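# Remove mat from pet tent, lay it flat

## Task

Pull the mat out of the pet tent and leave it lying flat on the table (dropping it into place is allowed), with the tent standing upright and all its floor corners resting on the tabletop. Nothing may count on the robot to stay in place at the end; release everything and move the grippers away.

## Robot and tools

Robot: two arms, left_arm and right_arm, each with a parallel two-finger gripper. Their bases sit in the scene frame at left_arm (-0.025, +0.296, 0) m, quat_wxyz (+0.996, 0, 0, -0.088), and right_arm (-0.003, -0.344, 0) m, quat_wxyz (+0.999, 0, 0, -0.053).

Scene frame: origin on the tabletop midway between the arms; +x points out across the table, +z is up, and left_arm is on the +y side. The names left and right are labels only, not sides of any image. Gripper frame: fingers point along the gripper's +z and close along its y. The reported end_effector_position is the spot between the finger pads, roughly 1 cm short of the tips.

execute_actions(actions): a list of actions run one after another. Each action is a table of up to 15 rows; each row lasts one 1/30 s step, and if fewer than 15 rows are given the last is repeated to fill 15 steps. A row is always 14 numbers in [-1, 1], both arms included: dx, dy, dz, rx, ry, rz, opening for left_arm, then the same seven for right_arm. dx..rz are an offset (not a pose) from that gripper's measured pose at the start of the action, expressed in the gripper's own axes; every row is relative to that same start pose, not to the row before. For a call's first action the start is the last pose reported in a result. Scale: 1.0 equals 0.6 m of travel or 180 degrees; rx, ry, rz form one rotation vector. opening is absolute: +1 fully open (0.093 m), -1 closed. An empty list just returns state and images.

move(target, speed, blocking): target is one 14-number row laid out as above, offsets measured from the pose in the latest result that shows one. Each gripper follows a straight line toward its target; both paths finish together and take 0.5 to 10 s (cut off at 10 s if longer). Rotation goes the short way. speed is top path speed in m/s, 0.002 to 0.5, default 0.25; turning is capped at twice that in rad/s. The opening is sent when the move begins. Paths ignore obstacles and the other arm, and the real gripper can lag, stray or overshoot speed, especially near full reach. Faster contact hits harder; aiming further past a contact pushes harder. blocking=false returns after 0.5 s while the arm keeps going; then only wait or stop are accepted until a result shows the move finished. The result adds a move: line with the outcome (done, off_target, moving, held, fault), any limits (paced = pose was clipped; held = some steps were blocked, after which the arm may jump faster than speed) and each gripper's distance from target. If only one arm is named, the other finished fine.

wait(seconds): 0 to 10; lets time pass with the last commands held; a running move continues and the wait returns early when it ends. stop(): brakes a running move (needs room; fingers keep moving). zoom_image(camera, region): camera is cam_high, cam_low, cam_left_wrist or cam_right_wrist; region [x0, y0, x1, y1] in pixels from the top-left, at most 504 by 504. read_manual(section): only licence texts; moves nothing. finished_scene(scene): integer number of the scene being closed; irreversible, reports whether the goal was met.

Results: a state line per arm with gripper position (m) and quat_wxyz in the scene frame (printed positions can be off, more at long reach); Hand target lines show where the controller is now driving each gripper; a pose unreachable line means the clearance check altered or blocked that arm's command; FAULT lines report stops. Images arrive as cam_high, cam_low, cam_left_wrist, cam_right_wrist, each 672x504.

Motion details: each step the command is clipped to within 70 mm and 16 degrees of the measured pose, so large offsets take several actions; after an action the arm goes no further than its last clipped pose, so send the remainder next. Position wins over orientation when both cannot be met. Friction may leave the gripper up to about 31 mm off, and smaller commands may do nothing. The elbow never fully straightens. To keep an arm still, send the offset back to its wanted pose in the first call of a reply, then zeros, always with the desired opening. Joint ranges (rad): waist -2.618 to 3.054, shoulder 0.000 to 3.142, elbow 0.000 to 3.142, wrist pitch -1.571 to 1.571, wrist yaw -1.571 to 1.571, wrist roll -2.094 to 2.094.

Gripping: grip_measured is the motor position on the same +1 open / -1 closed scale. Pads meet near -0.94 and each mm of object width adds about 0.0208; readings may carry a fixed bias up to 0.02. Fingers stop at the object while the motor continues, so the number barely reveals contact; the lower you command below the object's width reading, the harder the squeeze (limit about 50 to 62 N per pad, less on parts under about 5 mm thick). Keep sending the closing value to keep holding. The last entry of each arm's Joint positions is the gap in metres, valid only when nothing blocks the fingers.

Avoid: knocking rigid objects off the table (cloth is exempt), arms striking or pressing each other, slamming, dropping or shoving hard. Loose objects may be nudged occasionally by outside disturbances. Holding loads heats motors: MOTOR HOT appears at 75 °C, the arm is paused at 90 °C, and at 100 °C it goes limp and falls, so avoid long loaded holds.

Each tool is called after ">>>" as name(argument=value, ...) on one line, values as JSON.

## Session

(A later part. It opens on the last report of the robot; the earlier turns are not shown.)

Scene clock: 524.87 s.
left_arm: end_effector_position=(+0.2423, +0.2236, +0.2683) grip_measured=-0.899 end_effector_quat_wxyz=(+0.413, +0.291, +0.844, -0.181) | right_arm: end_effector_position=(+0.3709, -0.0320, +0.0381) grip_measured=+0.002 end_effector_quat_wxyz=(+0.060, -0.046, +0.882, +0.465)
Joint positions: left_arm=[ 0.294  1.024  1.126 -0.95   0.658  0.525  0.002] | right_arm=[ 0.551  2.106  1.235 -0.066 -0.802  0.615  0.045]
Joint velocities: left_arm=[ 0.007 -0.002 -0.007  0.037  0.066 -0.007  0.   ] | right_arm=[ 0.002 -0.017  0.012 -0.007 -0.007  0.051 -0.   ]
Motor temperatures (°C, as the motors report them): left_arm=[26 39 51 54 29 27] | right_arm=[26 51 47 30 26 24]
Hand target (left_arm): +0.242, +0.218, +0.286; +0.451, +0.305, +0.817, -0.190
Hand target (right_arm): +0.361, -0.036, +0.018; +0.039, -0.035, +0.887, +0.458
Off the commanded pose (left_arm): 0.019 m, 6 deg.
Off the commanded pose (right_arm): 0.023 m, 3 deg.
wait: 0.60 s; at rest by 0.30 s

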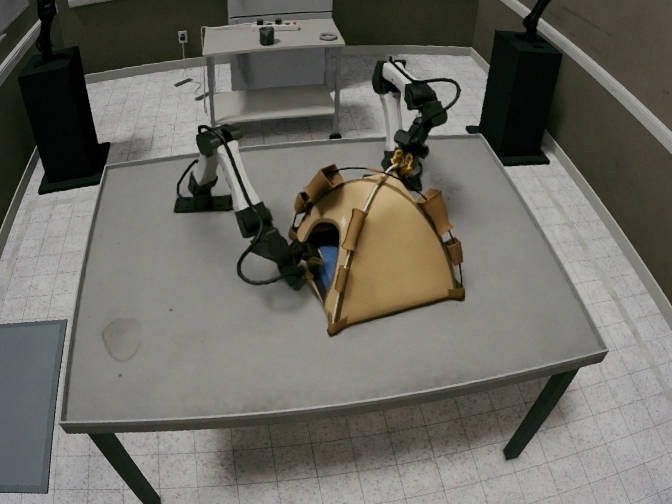

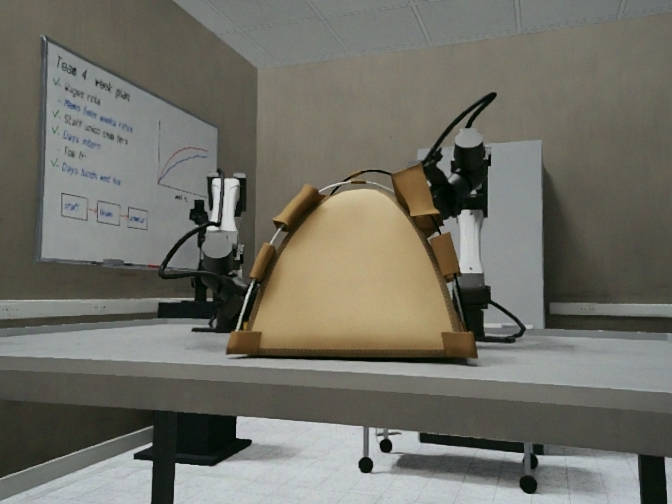

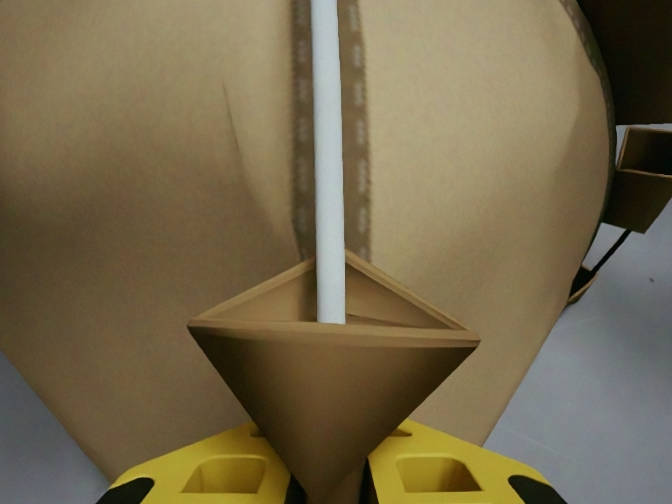

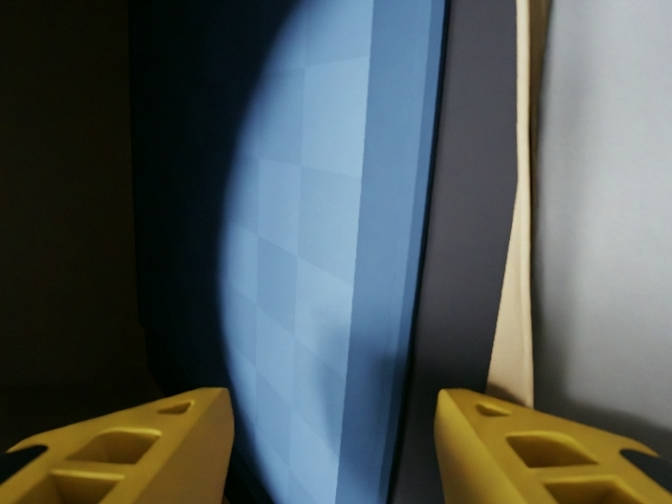

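>>> execute_actions(actions=[[[0.0,0.0,-0.01,0.005,-0.03,0.0,-1, 0.016,-0.04,0.028,-0.003,0.015,0.004,0.0],[0.004,0.01,-0.02,0.01,-0.033,-0.006,-1, 0.016,-0.04,0.028,-0.006,0.03,0.007,0.0],[0.008,0.02,-0.03,0.014,-0.036,-0.012,-1, 0.016,-0.04,0.028,-0.009,0.045,0.01,0.0],[0.011,0.03,-0.04,0.018,-0.039,-0.018,-1, 0.016,-0.04,0.028,-0.012,0.063,0.014,0.0],[0.014,0.038,-0.05,0.02,-0.042,-0.022,-1, 0.016,-0.04,0.028,-0.012,0.063,0.014,0.0],[0.017,0.045,-0.061,0.023,-0.044,-0.026,-1, 0.016,-0.04,0.028,-0.012,0.063,0.014,0.0]]])

>>> wait(seconds=0.8)

Scene clock: 572.77 s.
left_arm: end_effector_position=(+0.2316, +0.2773, +0.2594) grip_measured=-0.899 end_effector_quat_wxyz=(+0.420, +0.223, +0.851, -0.222) | right_arm: end_effector_position=(+0.3764, -0.0293, +0.0320) grip_measured=+0.001 end_effector_quat_wxyz=(-0.002, -0.080, +0.867, +0.492)
Joint positions: left_arm=[ 0.641  1.073  1.119 -1.119  0.897  0.734  0.002] | right_arm=[ 0.517  2.236  1.423 -0.283 -0.953  0.474  0.045]
Joint velocities: left_arm=[-0.007  0.085  0.027 -0.242  0.125  0.183 -0.   ] | right_arm=[-0.007  0.012  0.061 -0.168 -0.022 -0.198  0.   ]
Motor temperatures (°C, as the motors report them): left_arm=[26 38 51 54 29 27] | right_arm=[26 50 45 32 26 24]
Hand target (left_arm): +0.233, +0.268, +0.279; +0.451, +0.256, +0.820, -0.243
Hand target (right_arm): +0.366, -0.032, +0.010; -0.037, -0.071, +0.875, +0.478
Off the commanded pose (left_arm): 0.023 m, 7 deg.
Off the commanded pose (right_arm): 0.027 m, 5 deg.

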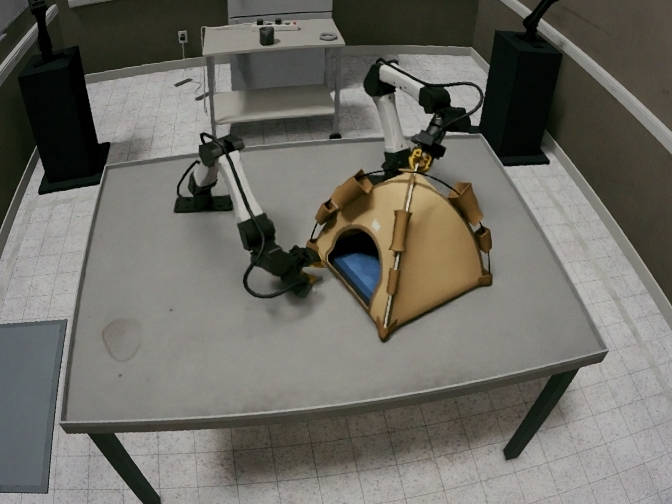

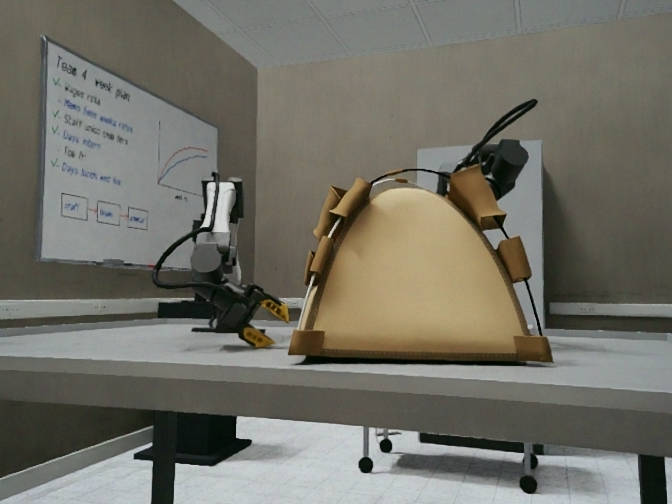

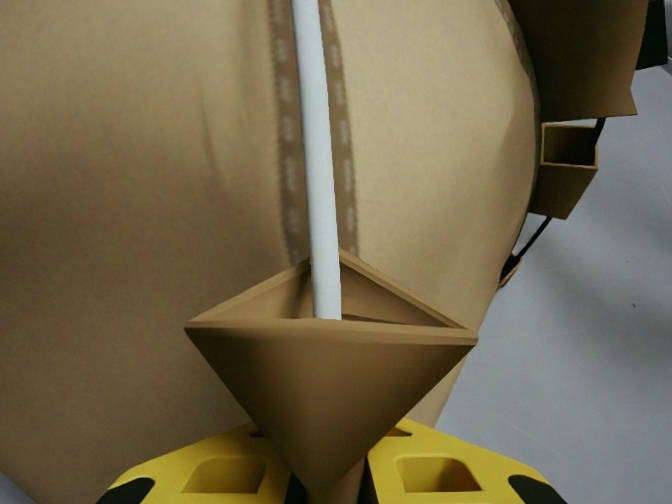

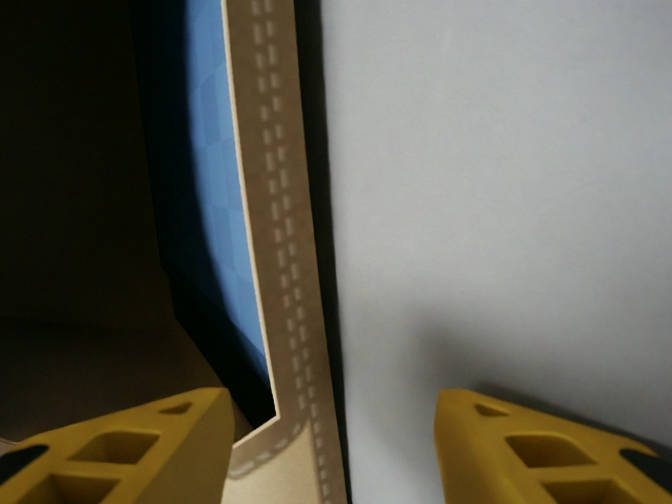

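Scene clock: 573.57 s.
left_arm: end_effector_position=(+0.2268, +0.2716, +0.2609) grip_measured=-0.899 end_effector_quat_wxyz=(+0.420, +0.238, +0.844, -0.233) | right_arm: end_effector_position=(+0.3754, -0.0294, +0.0321) grip_measured=+0.001 end_effector_quat_wxyz=(-0.001, -0.089, +0.866, +0.492)
Joint positions: left_arm=[ 0.641  1.076  1.125 -1.157  0.926  0.78   0.002] | right_arm=[ 0.517  2.238  1.428 -0.297 -0.957  0.448  0.045]
Joint velocities: left_arm=[ 0.002  0.002 -0.002  0.037 -0.007  0.007 -0.001] | right_arm=[-0.012 -0.002 -0.007 -0.037 -0.022  0.007  0.   ]
Motor temperatures (°C, as the motors report them): left_arm=[26 38 51 53 29 27] | right_arm=[26 50 45 32 26 24]
Hand target (left_arm): +0.233, +0.268, +0.279; +0.451, +0.256, +0.820, -0.243
Hand target (right_arm): +0.366, -0.032, +0.010; -0.037, -0.071, +0.875, +0.478
Off the commanded pose (left_arm): 0.020 m, 6 deg.
Off the commanded pose (right_arm): 0.026 m, 5 deg.
wait: 0.80 s; at rest by 0.40 s

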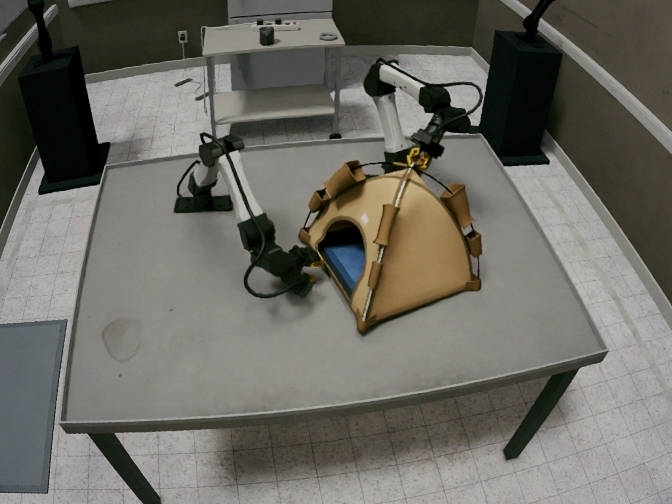

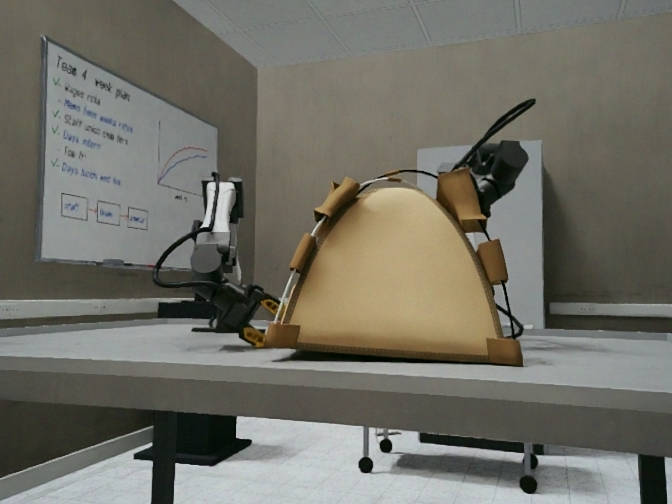

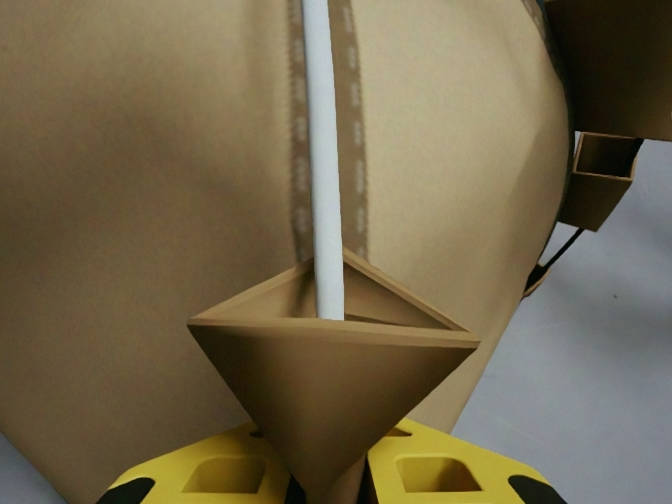

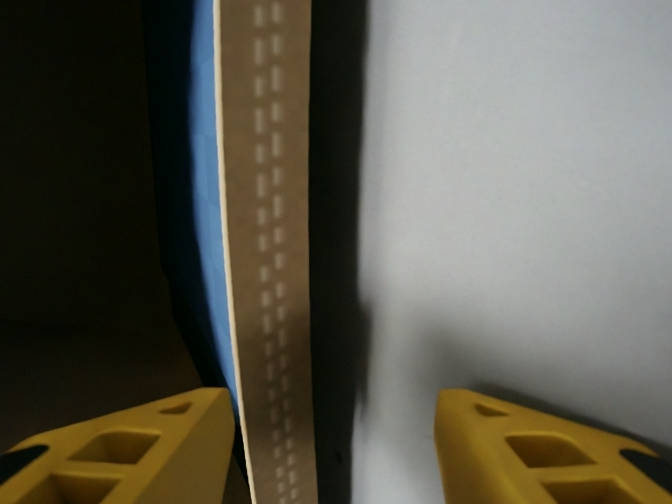

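>>> execute_actions(actions=[])

Scene clock: 593.10 s.
left_arm: end_effector_position=(+0.2268, +0.2716, +0.2609) grip_measured=-0.899 end_effector_quat_wxyz=(+0.420, +0.238, +0.844, -0.233) | right_arm: end_effector_position=(+0.3754, -0.0294, +0.0321) grip_measured=+0.001 end_effector_quat_wxyz=(-0.001, -0.089, +0.866, +0.492)
Joint positions: left_arm=[ 0.641  1.076  1.125 -1.157  0.926  0.781  0.002] | right_arm=[ 0.517  2.238  1.428 -0.297 -0.957  0.448  0.045]
Joint velocities: left_arm=[ 0.002  0.002 -0.017  0.051  0.007  0.007 -0.   ] | right_arm=[ 0.007  0.002 -0.012  0.051 -0.095 -0.051  0.001]
Motor temperatures (°C, as the motors report them): left_arm=[26 37 54 50 30 27] | right_arm=[26 49 46 30 26 24]
Hand target (left_arm): +0.233, +0.268, +0.279; +0.452, +0.256, +0.819, -0.243
Hand target (right_arm): +0.366, -0.032, +0.010; -0.037, -0.071, +0.875, +0.478
Off the commanded pose (left_arm): 0.020 m, 5 deg.
Off the commanded pose (right_arm): 0.026 m, 5 deg.

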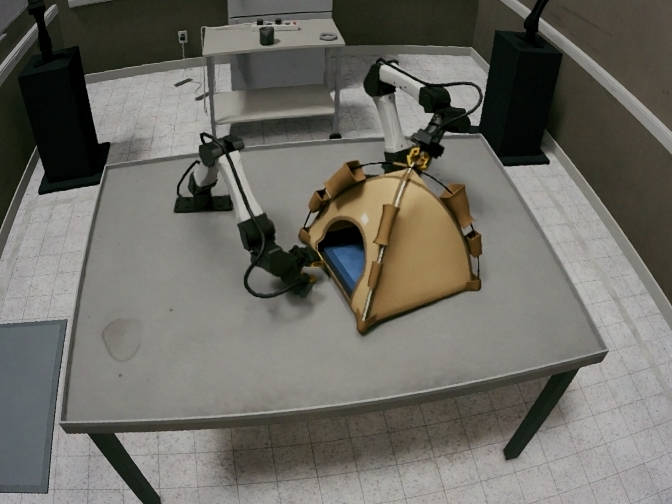

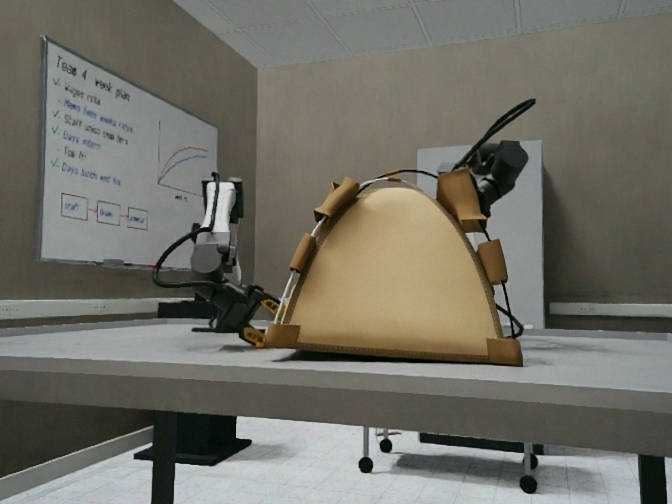

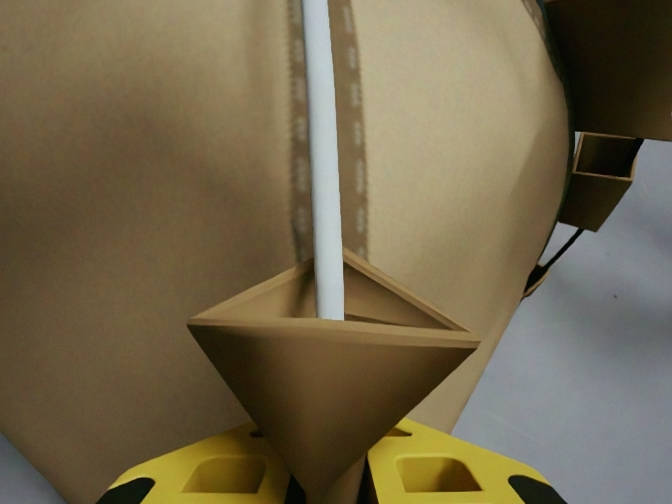

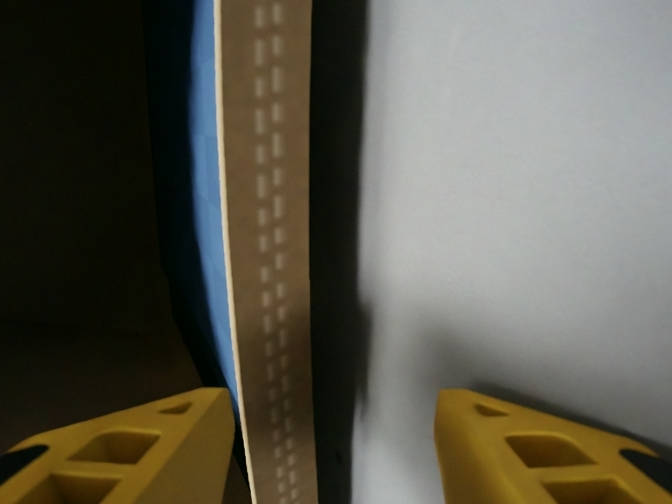

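>>> move(target=[0,0,0,0,0,0,-1, 0.058,0.055,-0.178,0,0,0,0.0], speed=0.2)

Scene clock: 714.40 s.
left_arm: end_effector_position=(+0.2255, +0.2745, +0.2564) grip_measured=-0.899 end_effector_quat_wxyz=(+0.410, +0.234, +0.852, -0.225) | right_arm: end_effector_position=(+0.3498, -0.1041, +0.1153) grip_measured=+0.001 end_effector_quat_wxyz=(+0.011, -0.095, +0.864, +0.494)
Joint positions: left_arm=[ 0.641  1.076  1.125 -1.167  0.895  0.781  0.002] | right_arm=[ 0.363  1.96   1.376 -0.712 -1.011  0.19   0.045]
Joint velocities: left_arm=[ 0.002 -0.002 -0.002 -0.051  0.007 -0.022 -0.   ] | right_arm=[ 0.007 -0.012 -0.012  0.007 -0.007  0.022 -0.   ]
Motor temperatures (°C, as the motors report them): left_arm=[25 33 61 43 32 27] | right_arm=[26 49 48 28 26 24]
Hand target (left_arm): +0.227, +0.272, +0.261; +0.420, +0.238, +0.844, -0.233
Hand target (right_arm): +0.345, -0.108, +0.113; +0.000, -0.088, +0.865, +0.495
Off the commanded pose (left_arm): 0.005 m, 2 deg.
Off the commanded pose (right_arm): 0.007 m, 1 deg.
move: done

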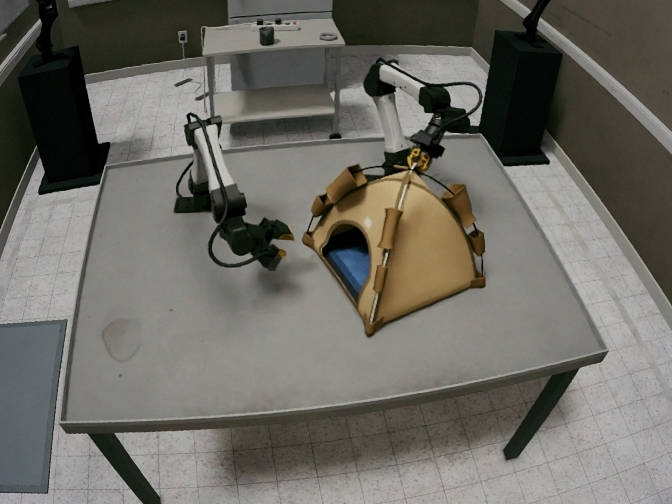

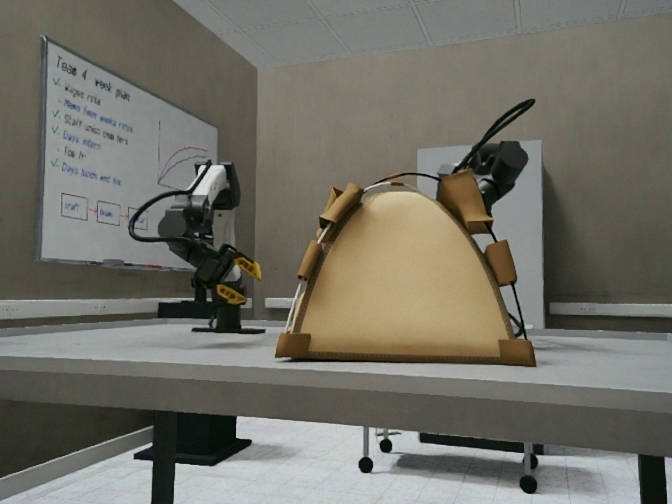

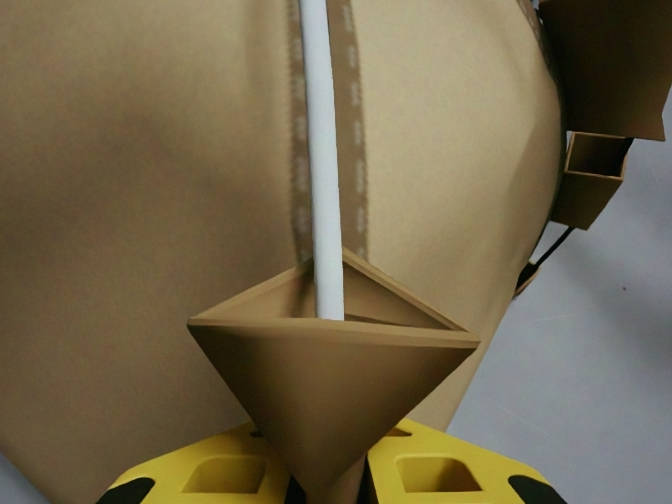

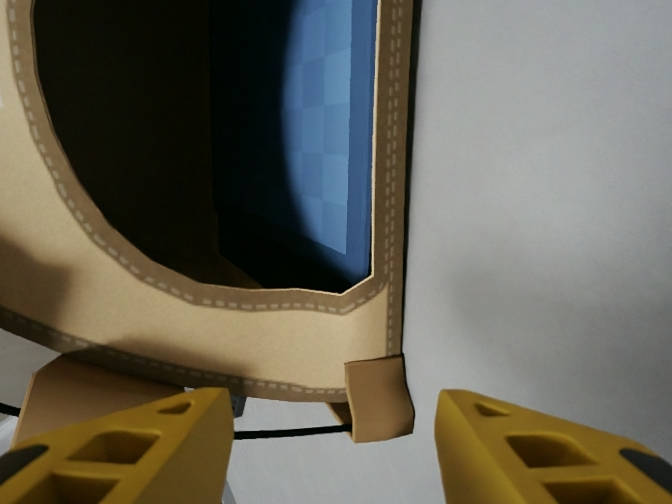

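>>> move(target=[0,0,0,0,0,0,-1, 0.305,0.178,-0.028,0.158,-0.215,-0.313,0.6], speed=0.25)

Scene clock: 753.10 s.
left_arm: end_effector_position=(+0.2254, +0.2752, +0.2557) grip_measured=-0.899 end_effector_quat_wxyz=(+0.409, +0.234, +0.854, -0.223) | right_arm: end_effector_position=(+0.1565, -0.0893, +0.1926) grip_measured=+0.598 end_effector_quat_wxyz=(+0.528, -0.321, +0.757, +0.212)
Joint positions: left_arm=[ 0.641  1.076  1.125 -1.168  0.889  0.781  0.002] | right_arm=[ 1.356  0.775  0.465 -0.089  0.434  0.156  0.074]
Joint velocities: left_arm=[-0.002 -0.012 -0.007 -0.037  0.066 -0.081 -0.001] | right_arm=[-0.007 -0.007 -0.022 -0.037  0.081  0.007 -0.   ]
Motor temperatures (°C, as the motors report them): left_arm=[25 33 57 41 31 27] | right_arm=[26 52 47 29 26 24]
Hand target (left_arm): +0.225, +0.274, +0.256; +0.410, +0.234, +0.852, -0.225
Hand target (right_arm): +0.154, -0.092, +0.185; +0.529, -0.326, +0.756, +0.209
Off the commanded pose (left_arm): 0.001 m, 0 deg.
Off the commanded pose (right_arm): 0.006 m, 1 deg.
move: done

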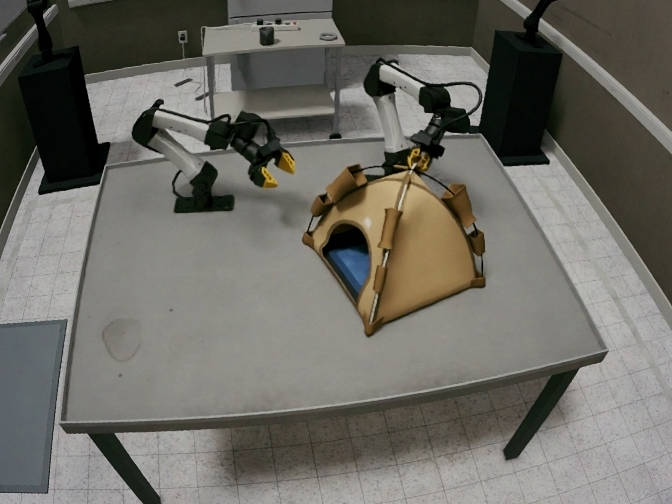

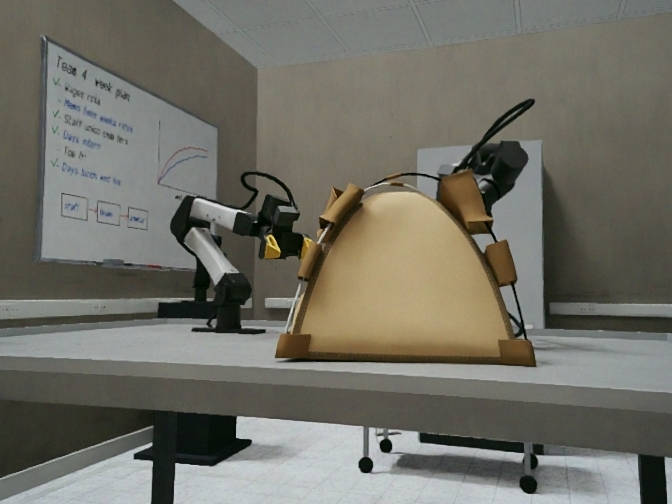

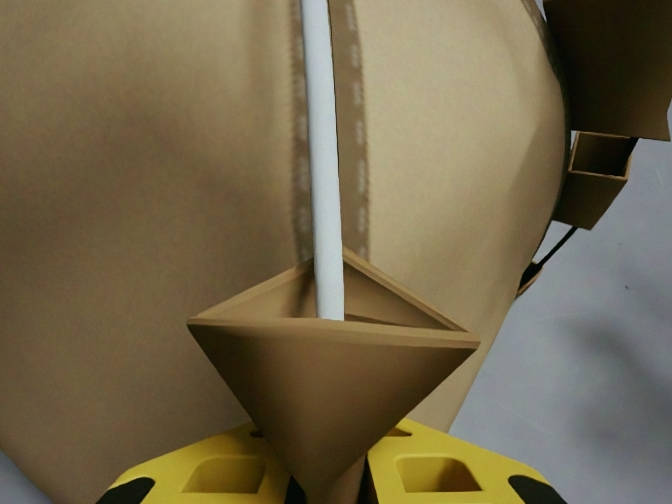

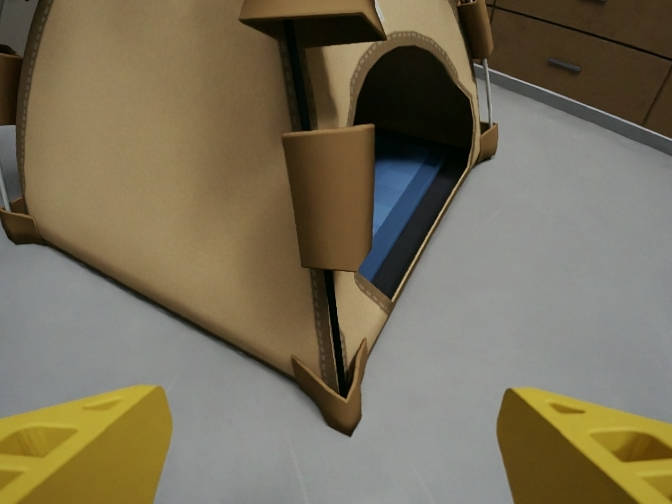

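>>> move(target=[0,0,0,0,0,0,-1, -0.012,0.008,0.19,0,0,0,0.6], speed=0.15)

Scene clock: 776.13 s.
left_arm: end_effector_position=(+0.2254, +0.2753, +0.2556) grip_measured=-0.899 end_effector_quat_wxyz=(+0.408, +0.234, +0.854, -0.222) | right_arm: end_effector_position=(+0.2243, -0.0155, +0.1578) grip_measured=+0.598 end_effector_quat_wxyz=(+0.524, -0.322, +0.760, +0.212)
Joint positions: left_arm=[ 0.641  1.076  1.125 -1.168  0.888  0.781  0.002] | right_arm=[1.186 1.334 0.581 0.367 0.273 0.093 0.074]
Joint velocities: left_arm=[-0.012  0.002 -0.022  0.051 -0.139  0.051 -0.001] | right_arm=[-0.002  0.002 -0.012 -0.007  0.007 -0.022 -0.001]
Motor temperatures (°C, as the motors report them): left_arm=[25 32 56 40 30 27] | right_arm=[26 45 47 33 26 24]
Hand target (left_arm): +0.225, +0.275, +0.256; +0.409, +0.234, +0.854, -0.223
Hand target (right_arm): +0.230, -0.011, +0.161; +0.527, -0.320, +0.758, +0.214
Off the commanded pose (left_arm): 0.000 m, 0 deg.
Off the commanded pose (right_arm): 0.009 m, 1 deg.
move: done

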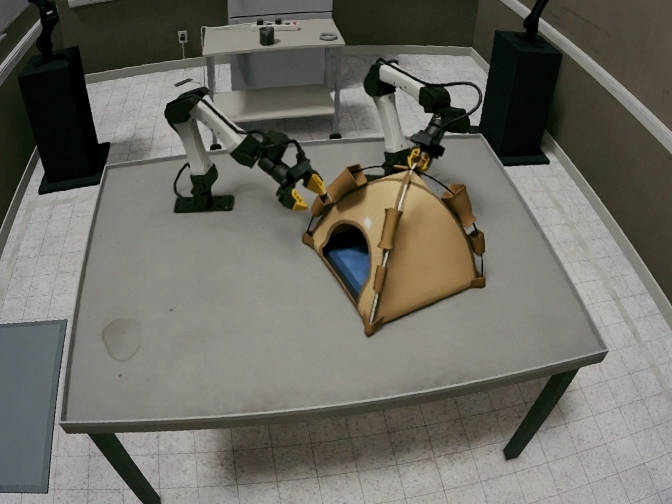

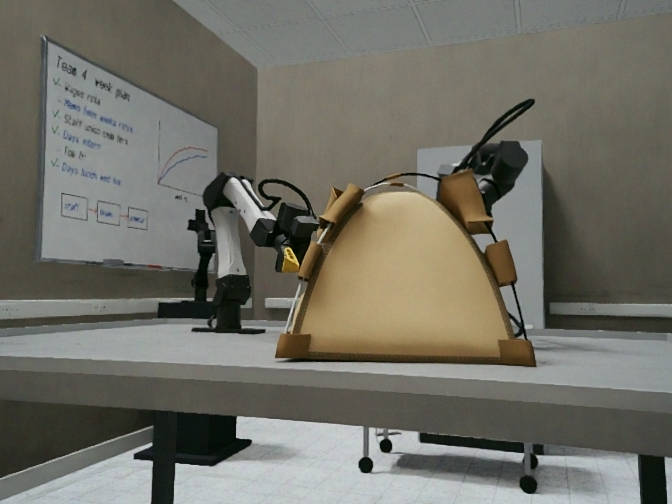

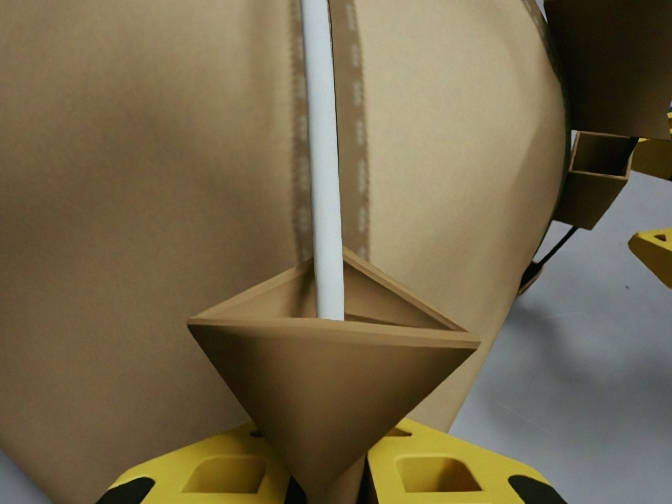

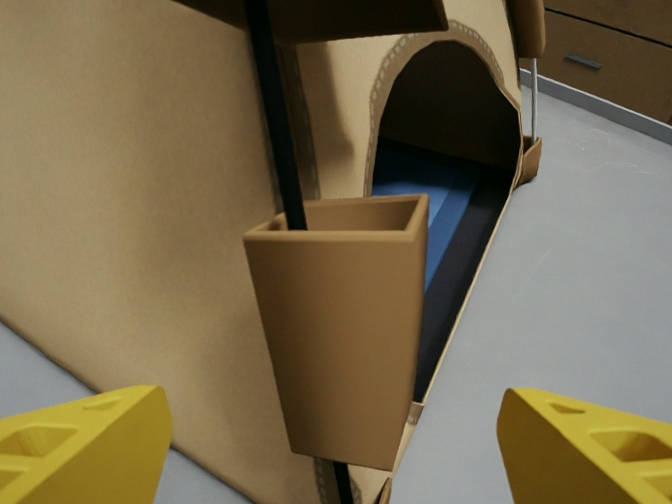

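>>> move(target=[0,0,0,0,0,0,-1, 0,0,0.095,0,0,0,0.6], speed=0.1)

>>> execute_actions(actions=[[[0,0,0,0,0,0,-1, 0,0,0,0,0,0,-1]],[[0,0,0,0,0,0,-1, 0,0,0,0,0,0,-1]]])

Scene clock: 785.93 s.
left_arm: end_effector_position=(+0.2254, +0.2753, +0.2555) grip_measured=-0.899 end_effector_quat_wxyz=(+0.408, +0.234, +0.854, -0.222) | right_arm: end_effector_position=(+0.2555, +0.0166, +0.1351) grip_measured=+0.598 end_effector_quat_wxyz=(+0.519, -0.323, +0.763, +0.211)
Joint positions: left_arm=[ 0.641  1.076  1.125 -1.168  0.888  0.781  0.002] | right_arm=[1.143 1.572 0.689 0.49  0.232 0.08  0.074]
Joint velocities: left_arm=[-0.002 -0.002 -0.012  0.007 -0.022 -0.037 -0.   ] | right_arm=[-0.017  0.007  0.007 -0.007  0.037 -0.066  0.   ]
Motor temperatures (°C, as the motors report them): left_arm=[25 32 56 40 30 27] | right_arm=[26 43 48 35 26 24]
Hand target (left_arm): +0.225, +0.275, +0.256; +0.408, +0.234, +0.854, -0.222
Hand target (right_arm): +0.262, +0.021, +0.138; +0.523, -0.321, +0.760, +0.212
Off the commanded pose (left_arm): 0.000 m, 0 deg.
Off the commanded pose (right_arm): 0.009 m, 1 deg.
move: done

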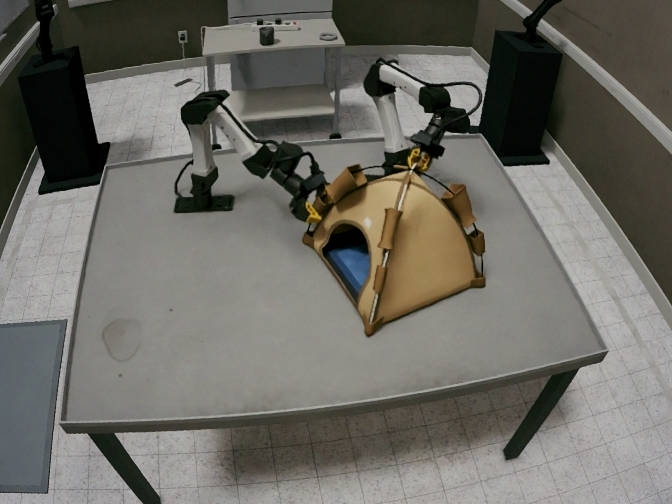

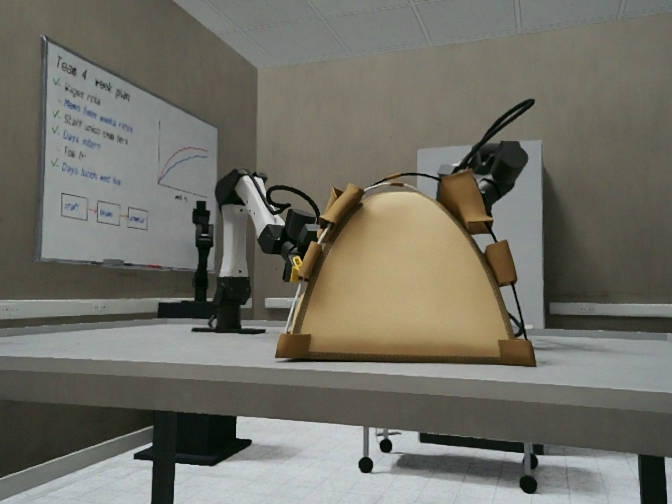

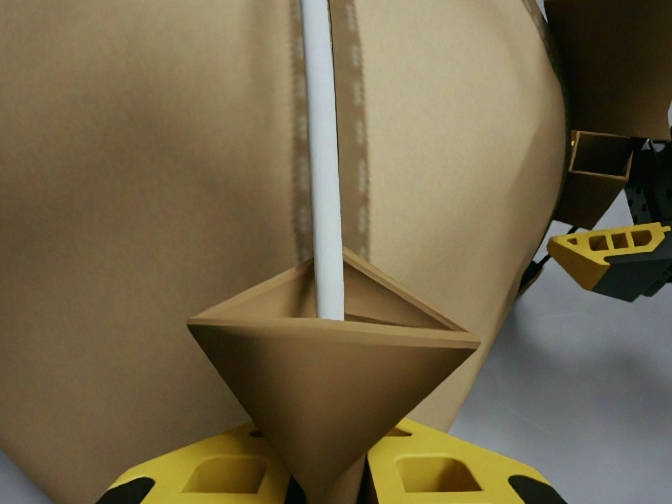

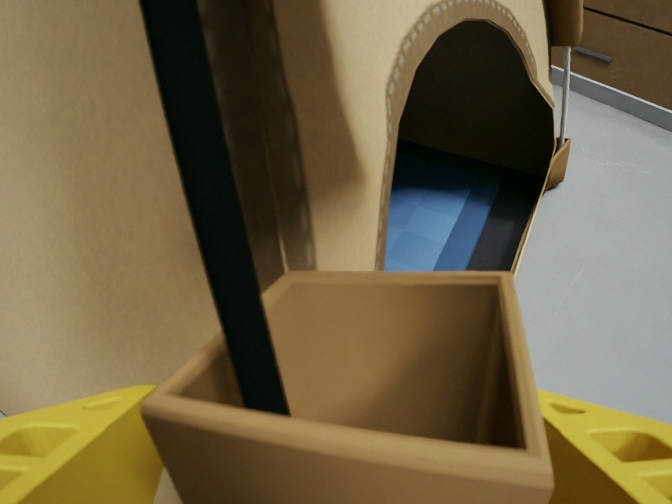

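Scene clock: 786.93 s.
left_arm: end_effector_position=(+0.2255, +0.2760, +0.2549) grip_measured=-0.899 end_effector_quat_wxyz=(+0.407, +0.233, +0.855, -0.220) | right_arm: end_effector_position=(+0.2536, +0.0183, +0.1348) grip_measured=-0.944 end_effector_quat_wxyz=(+0.520, -0.343, +0.755, +0.205)
Joint positions: left_arm=[ 0.641  1.076  1.125 -1.168  0.882  0.781  0.002] | right_arm=[1.143 1.572 0.689 0.49  0.217 0.038 0.   ]
Joint velocities: left_arm=[ 0.002 -0.002  0.002 -0.007 -0.037  0.051 -0.001] | right_arm=[ 0.007  0.002 -0.022 -0.051 -0.007  0.066  0.   ]
Motor temperatures (°C, as the motors report them): left_arm=[25 32 56 40 30 27] | right_arm=[26 43 48 35 26 24]
Hand target (left_arm): +0.225, +0.276, +0.255; +0.407, +0.233, +0.855, -0.220
Hand target (right_arm): +0.254, +0.018, +0.135; +0.520, -0.335, +0.758, +0.208
Off the commanded pose (left_arm): 0.000 m, 0 deg.
Off the commanded pose (right_arm): 0.001 m, 1 deg.

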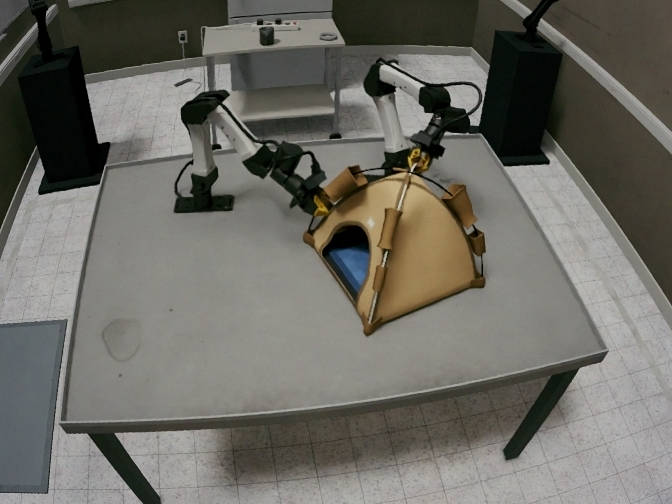

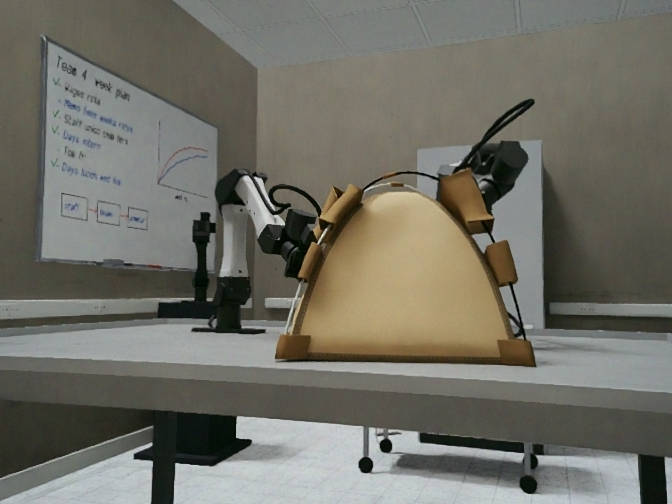

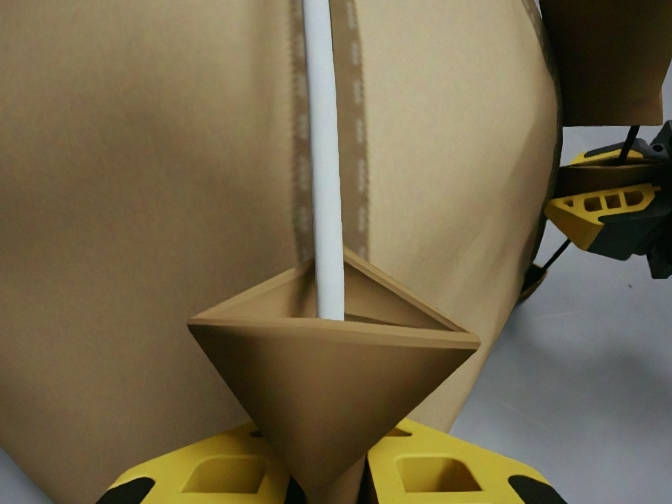

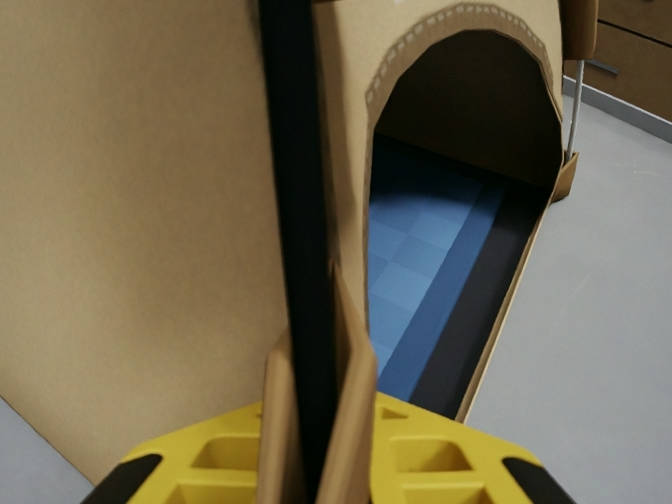

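>>> move(target=[-0.170,0.186,0.148,0.0535,-0.011,0.160,-1, -0.039,0.040,0.069,0.154,0.008,0.0625,-1], speed=0.07)

Scene clock: 827.07 s.
left_arm: end_effector_position=(+0.3914, +0.2963, +0.2593) grip_measured=-0.899 end_effector_quat_wxyz=(+0.424, +0.450, +0.765, -0.182) | right_arm: end_effector_position=(+0.2699, +0.0663, +0.1404) grip_measured=-0.944 end_effector_quat_wxyz=(+0.552, -0.145, +0.818, +0.069)
Joint positions: left_arm=[ 0.498  1.788  1.758 -1.129  0.893  1.186  0.002] | right_arm=[1.349 1.883 1.157 0.115 0.846 0.431 0.   ]
Joint velocities: left_arm=[-0.007  0.012  0.012  0.007 -0.022  0.051 -0.   ] | right_arm=[ 0.002  0.012  0.002 -0.066 -0.007  0.022  0.   ]
Motor temperatures (°C, as the motors report them): left_arm=[25 32 56 39 30 27] | right_arm=[26 44 49 36 26 24]
Hand target (left_arm): +0.399, +0.291, +0.265; +0.443, +0.467, +0.742, -0.186
Hand target (right_arm): +0.270, +0.069, +0.141; +0.556, -0.137, +0.817, +0.063
Off the commanded pose (left_arm): 0.011 m, 4 deg.
Off the commanded pose (right_arm): 0.004 m, 1 deg.
move: off_target (left_arm)

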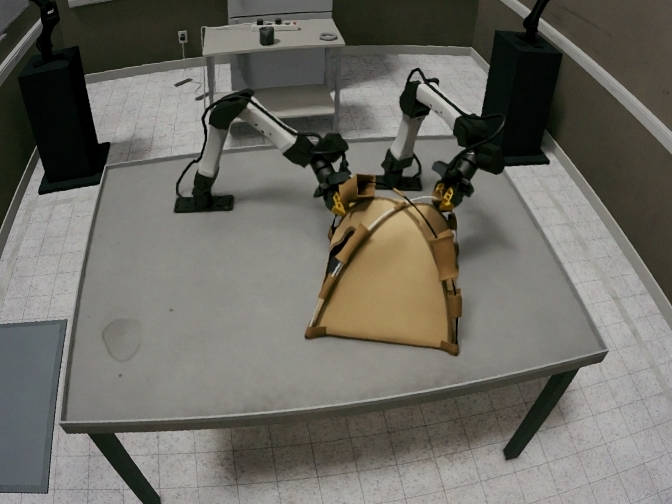

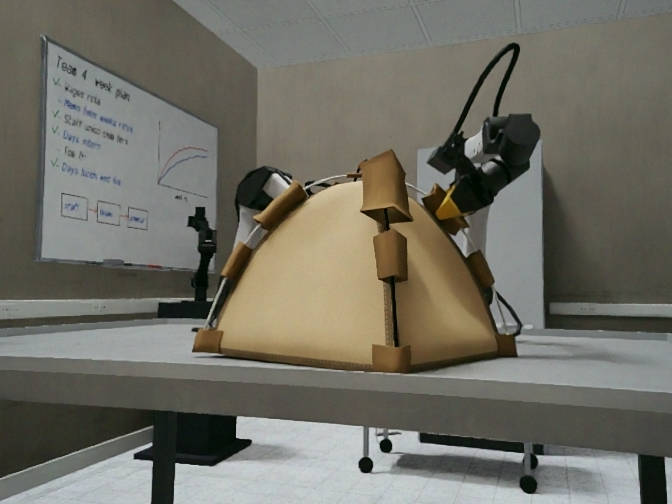

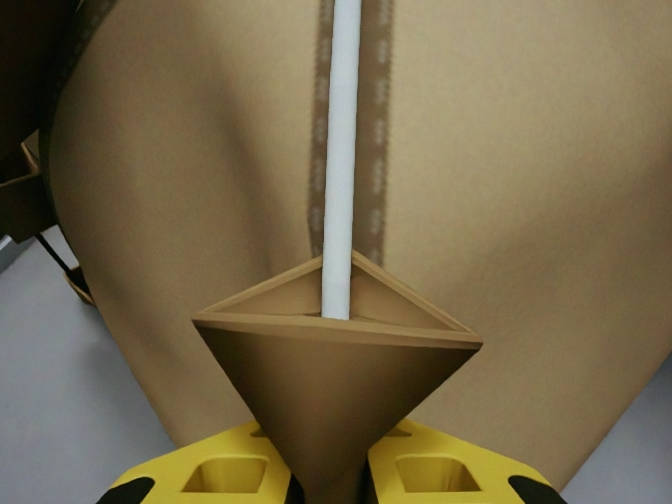

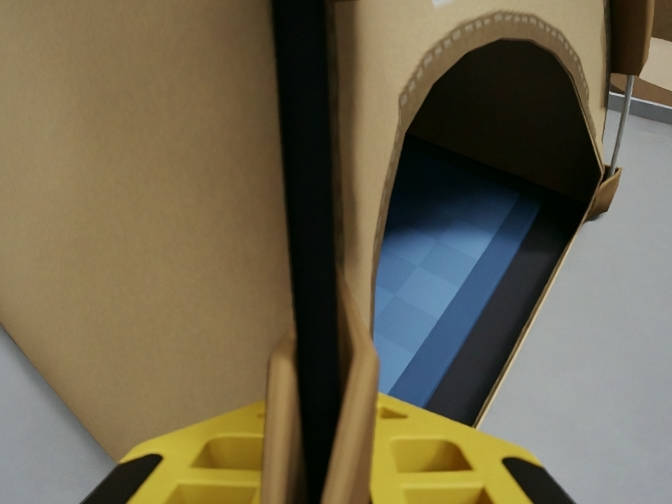

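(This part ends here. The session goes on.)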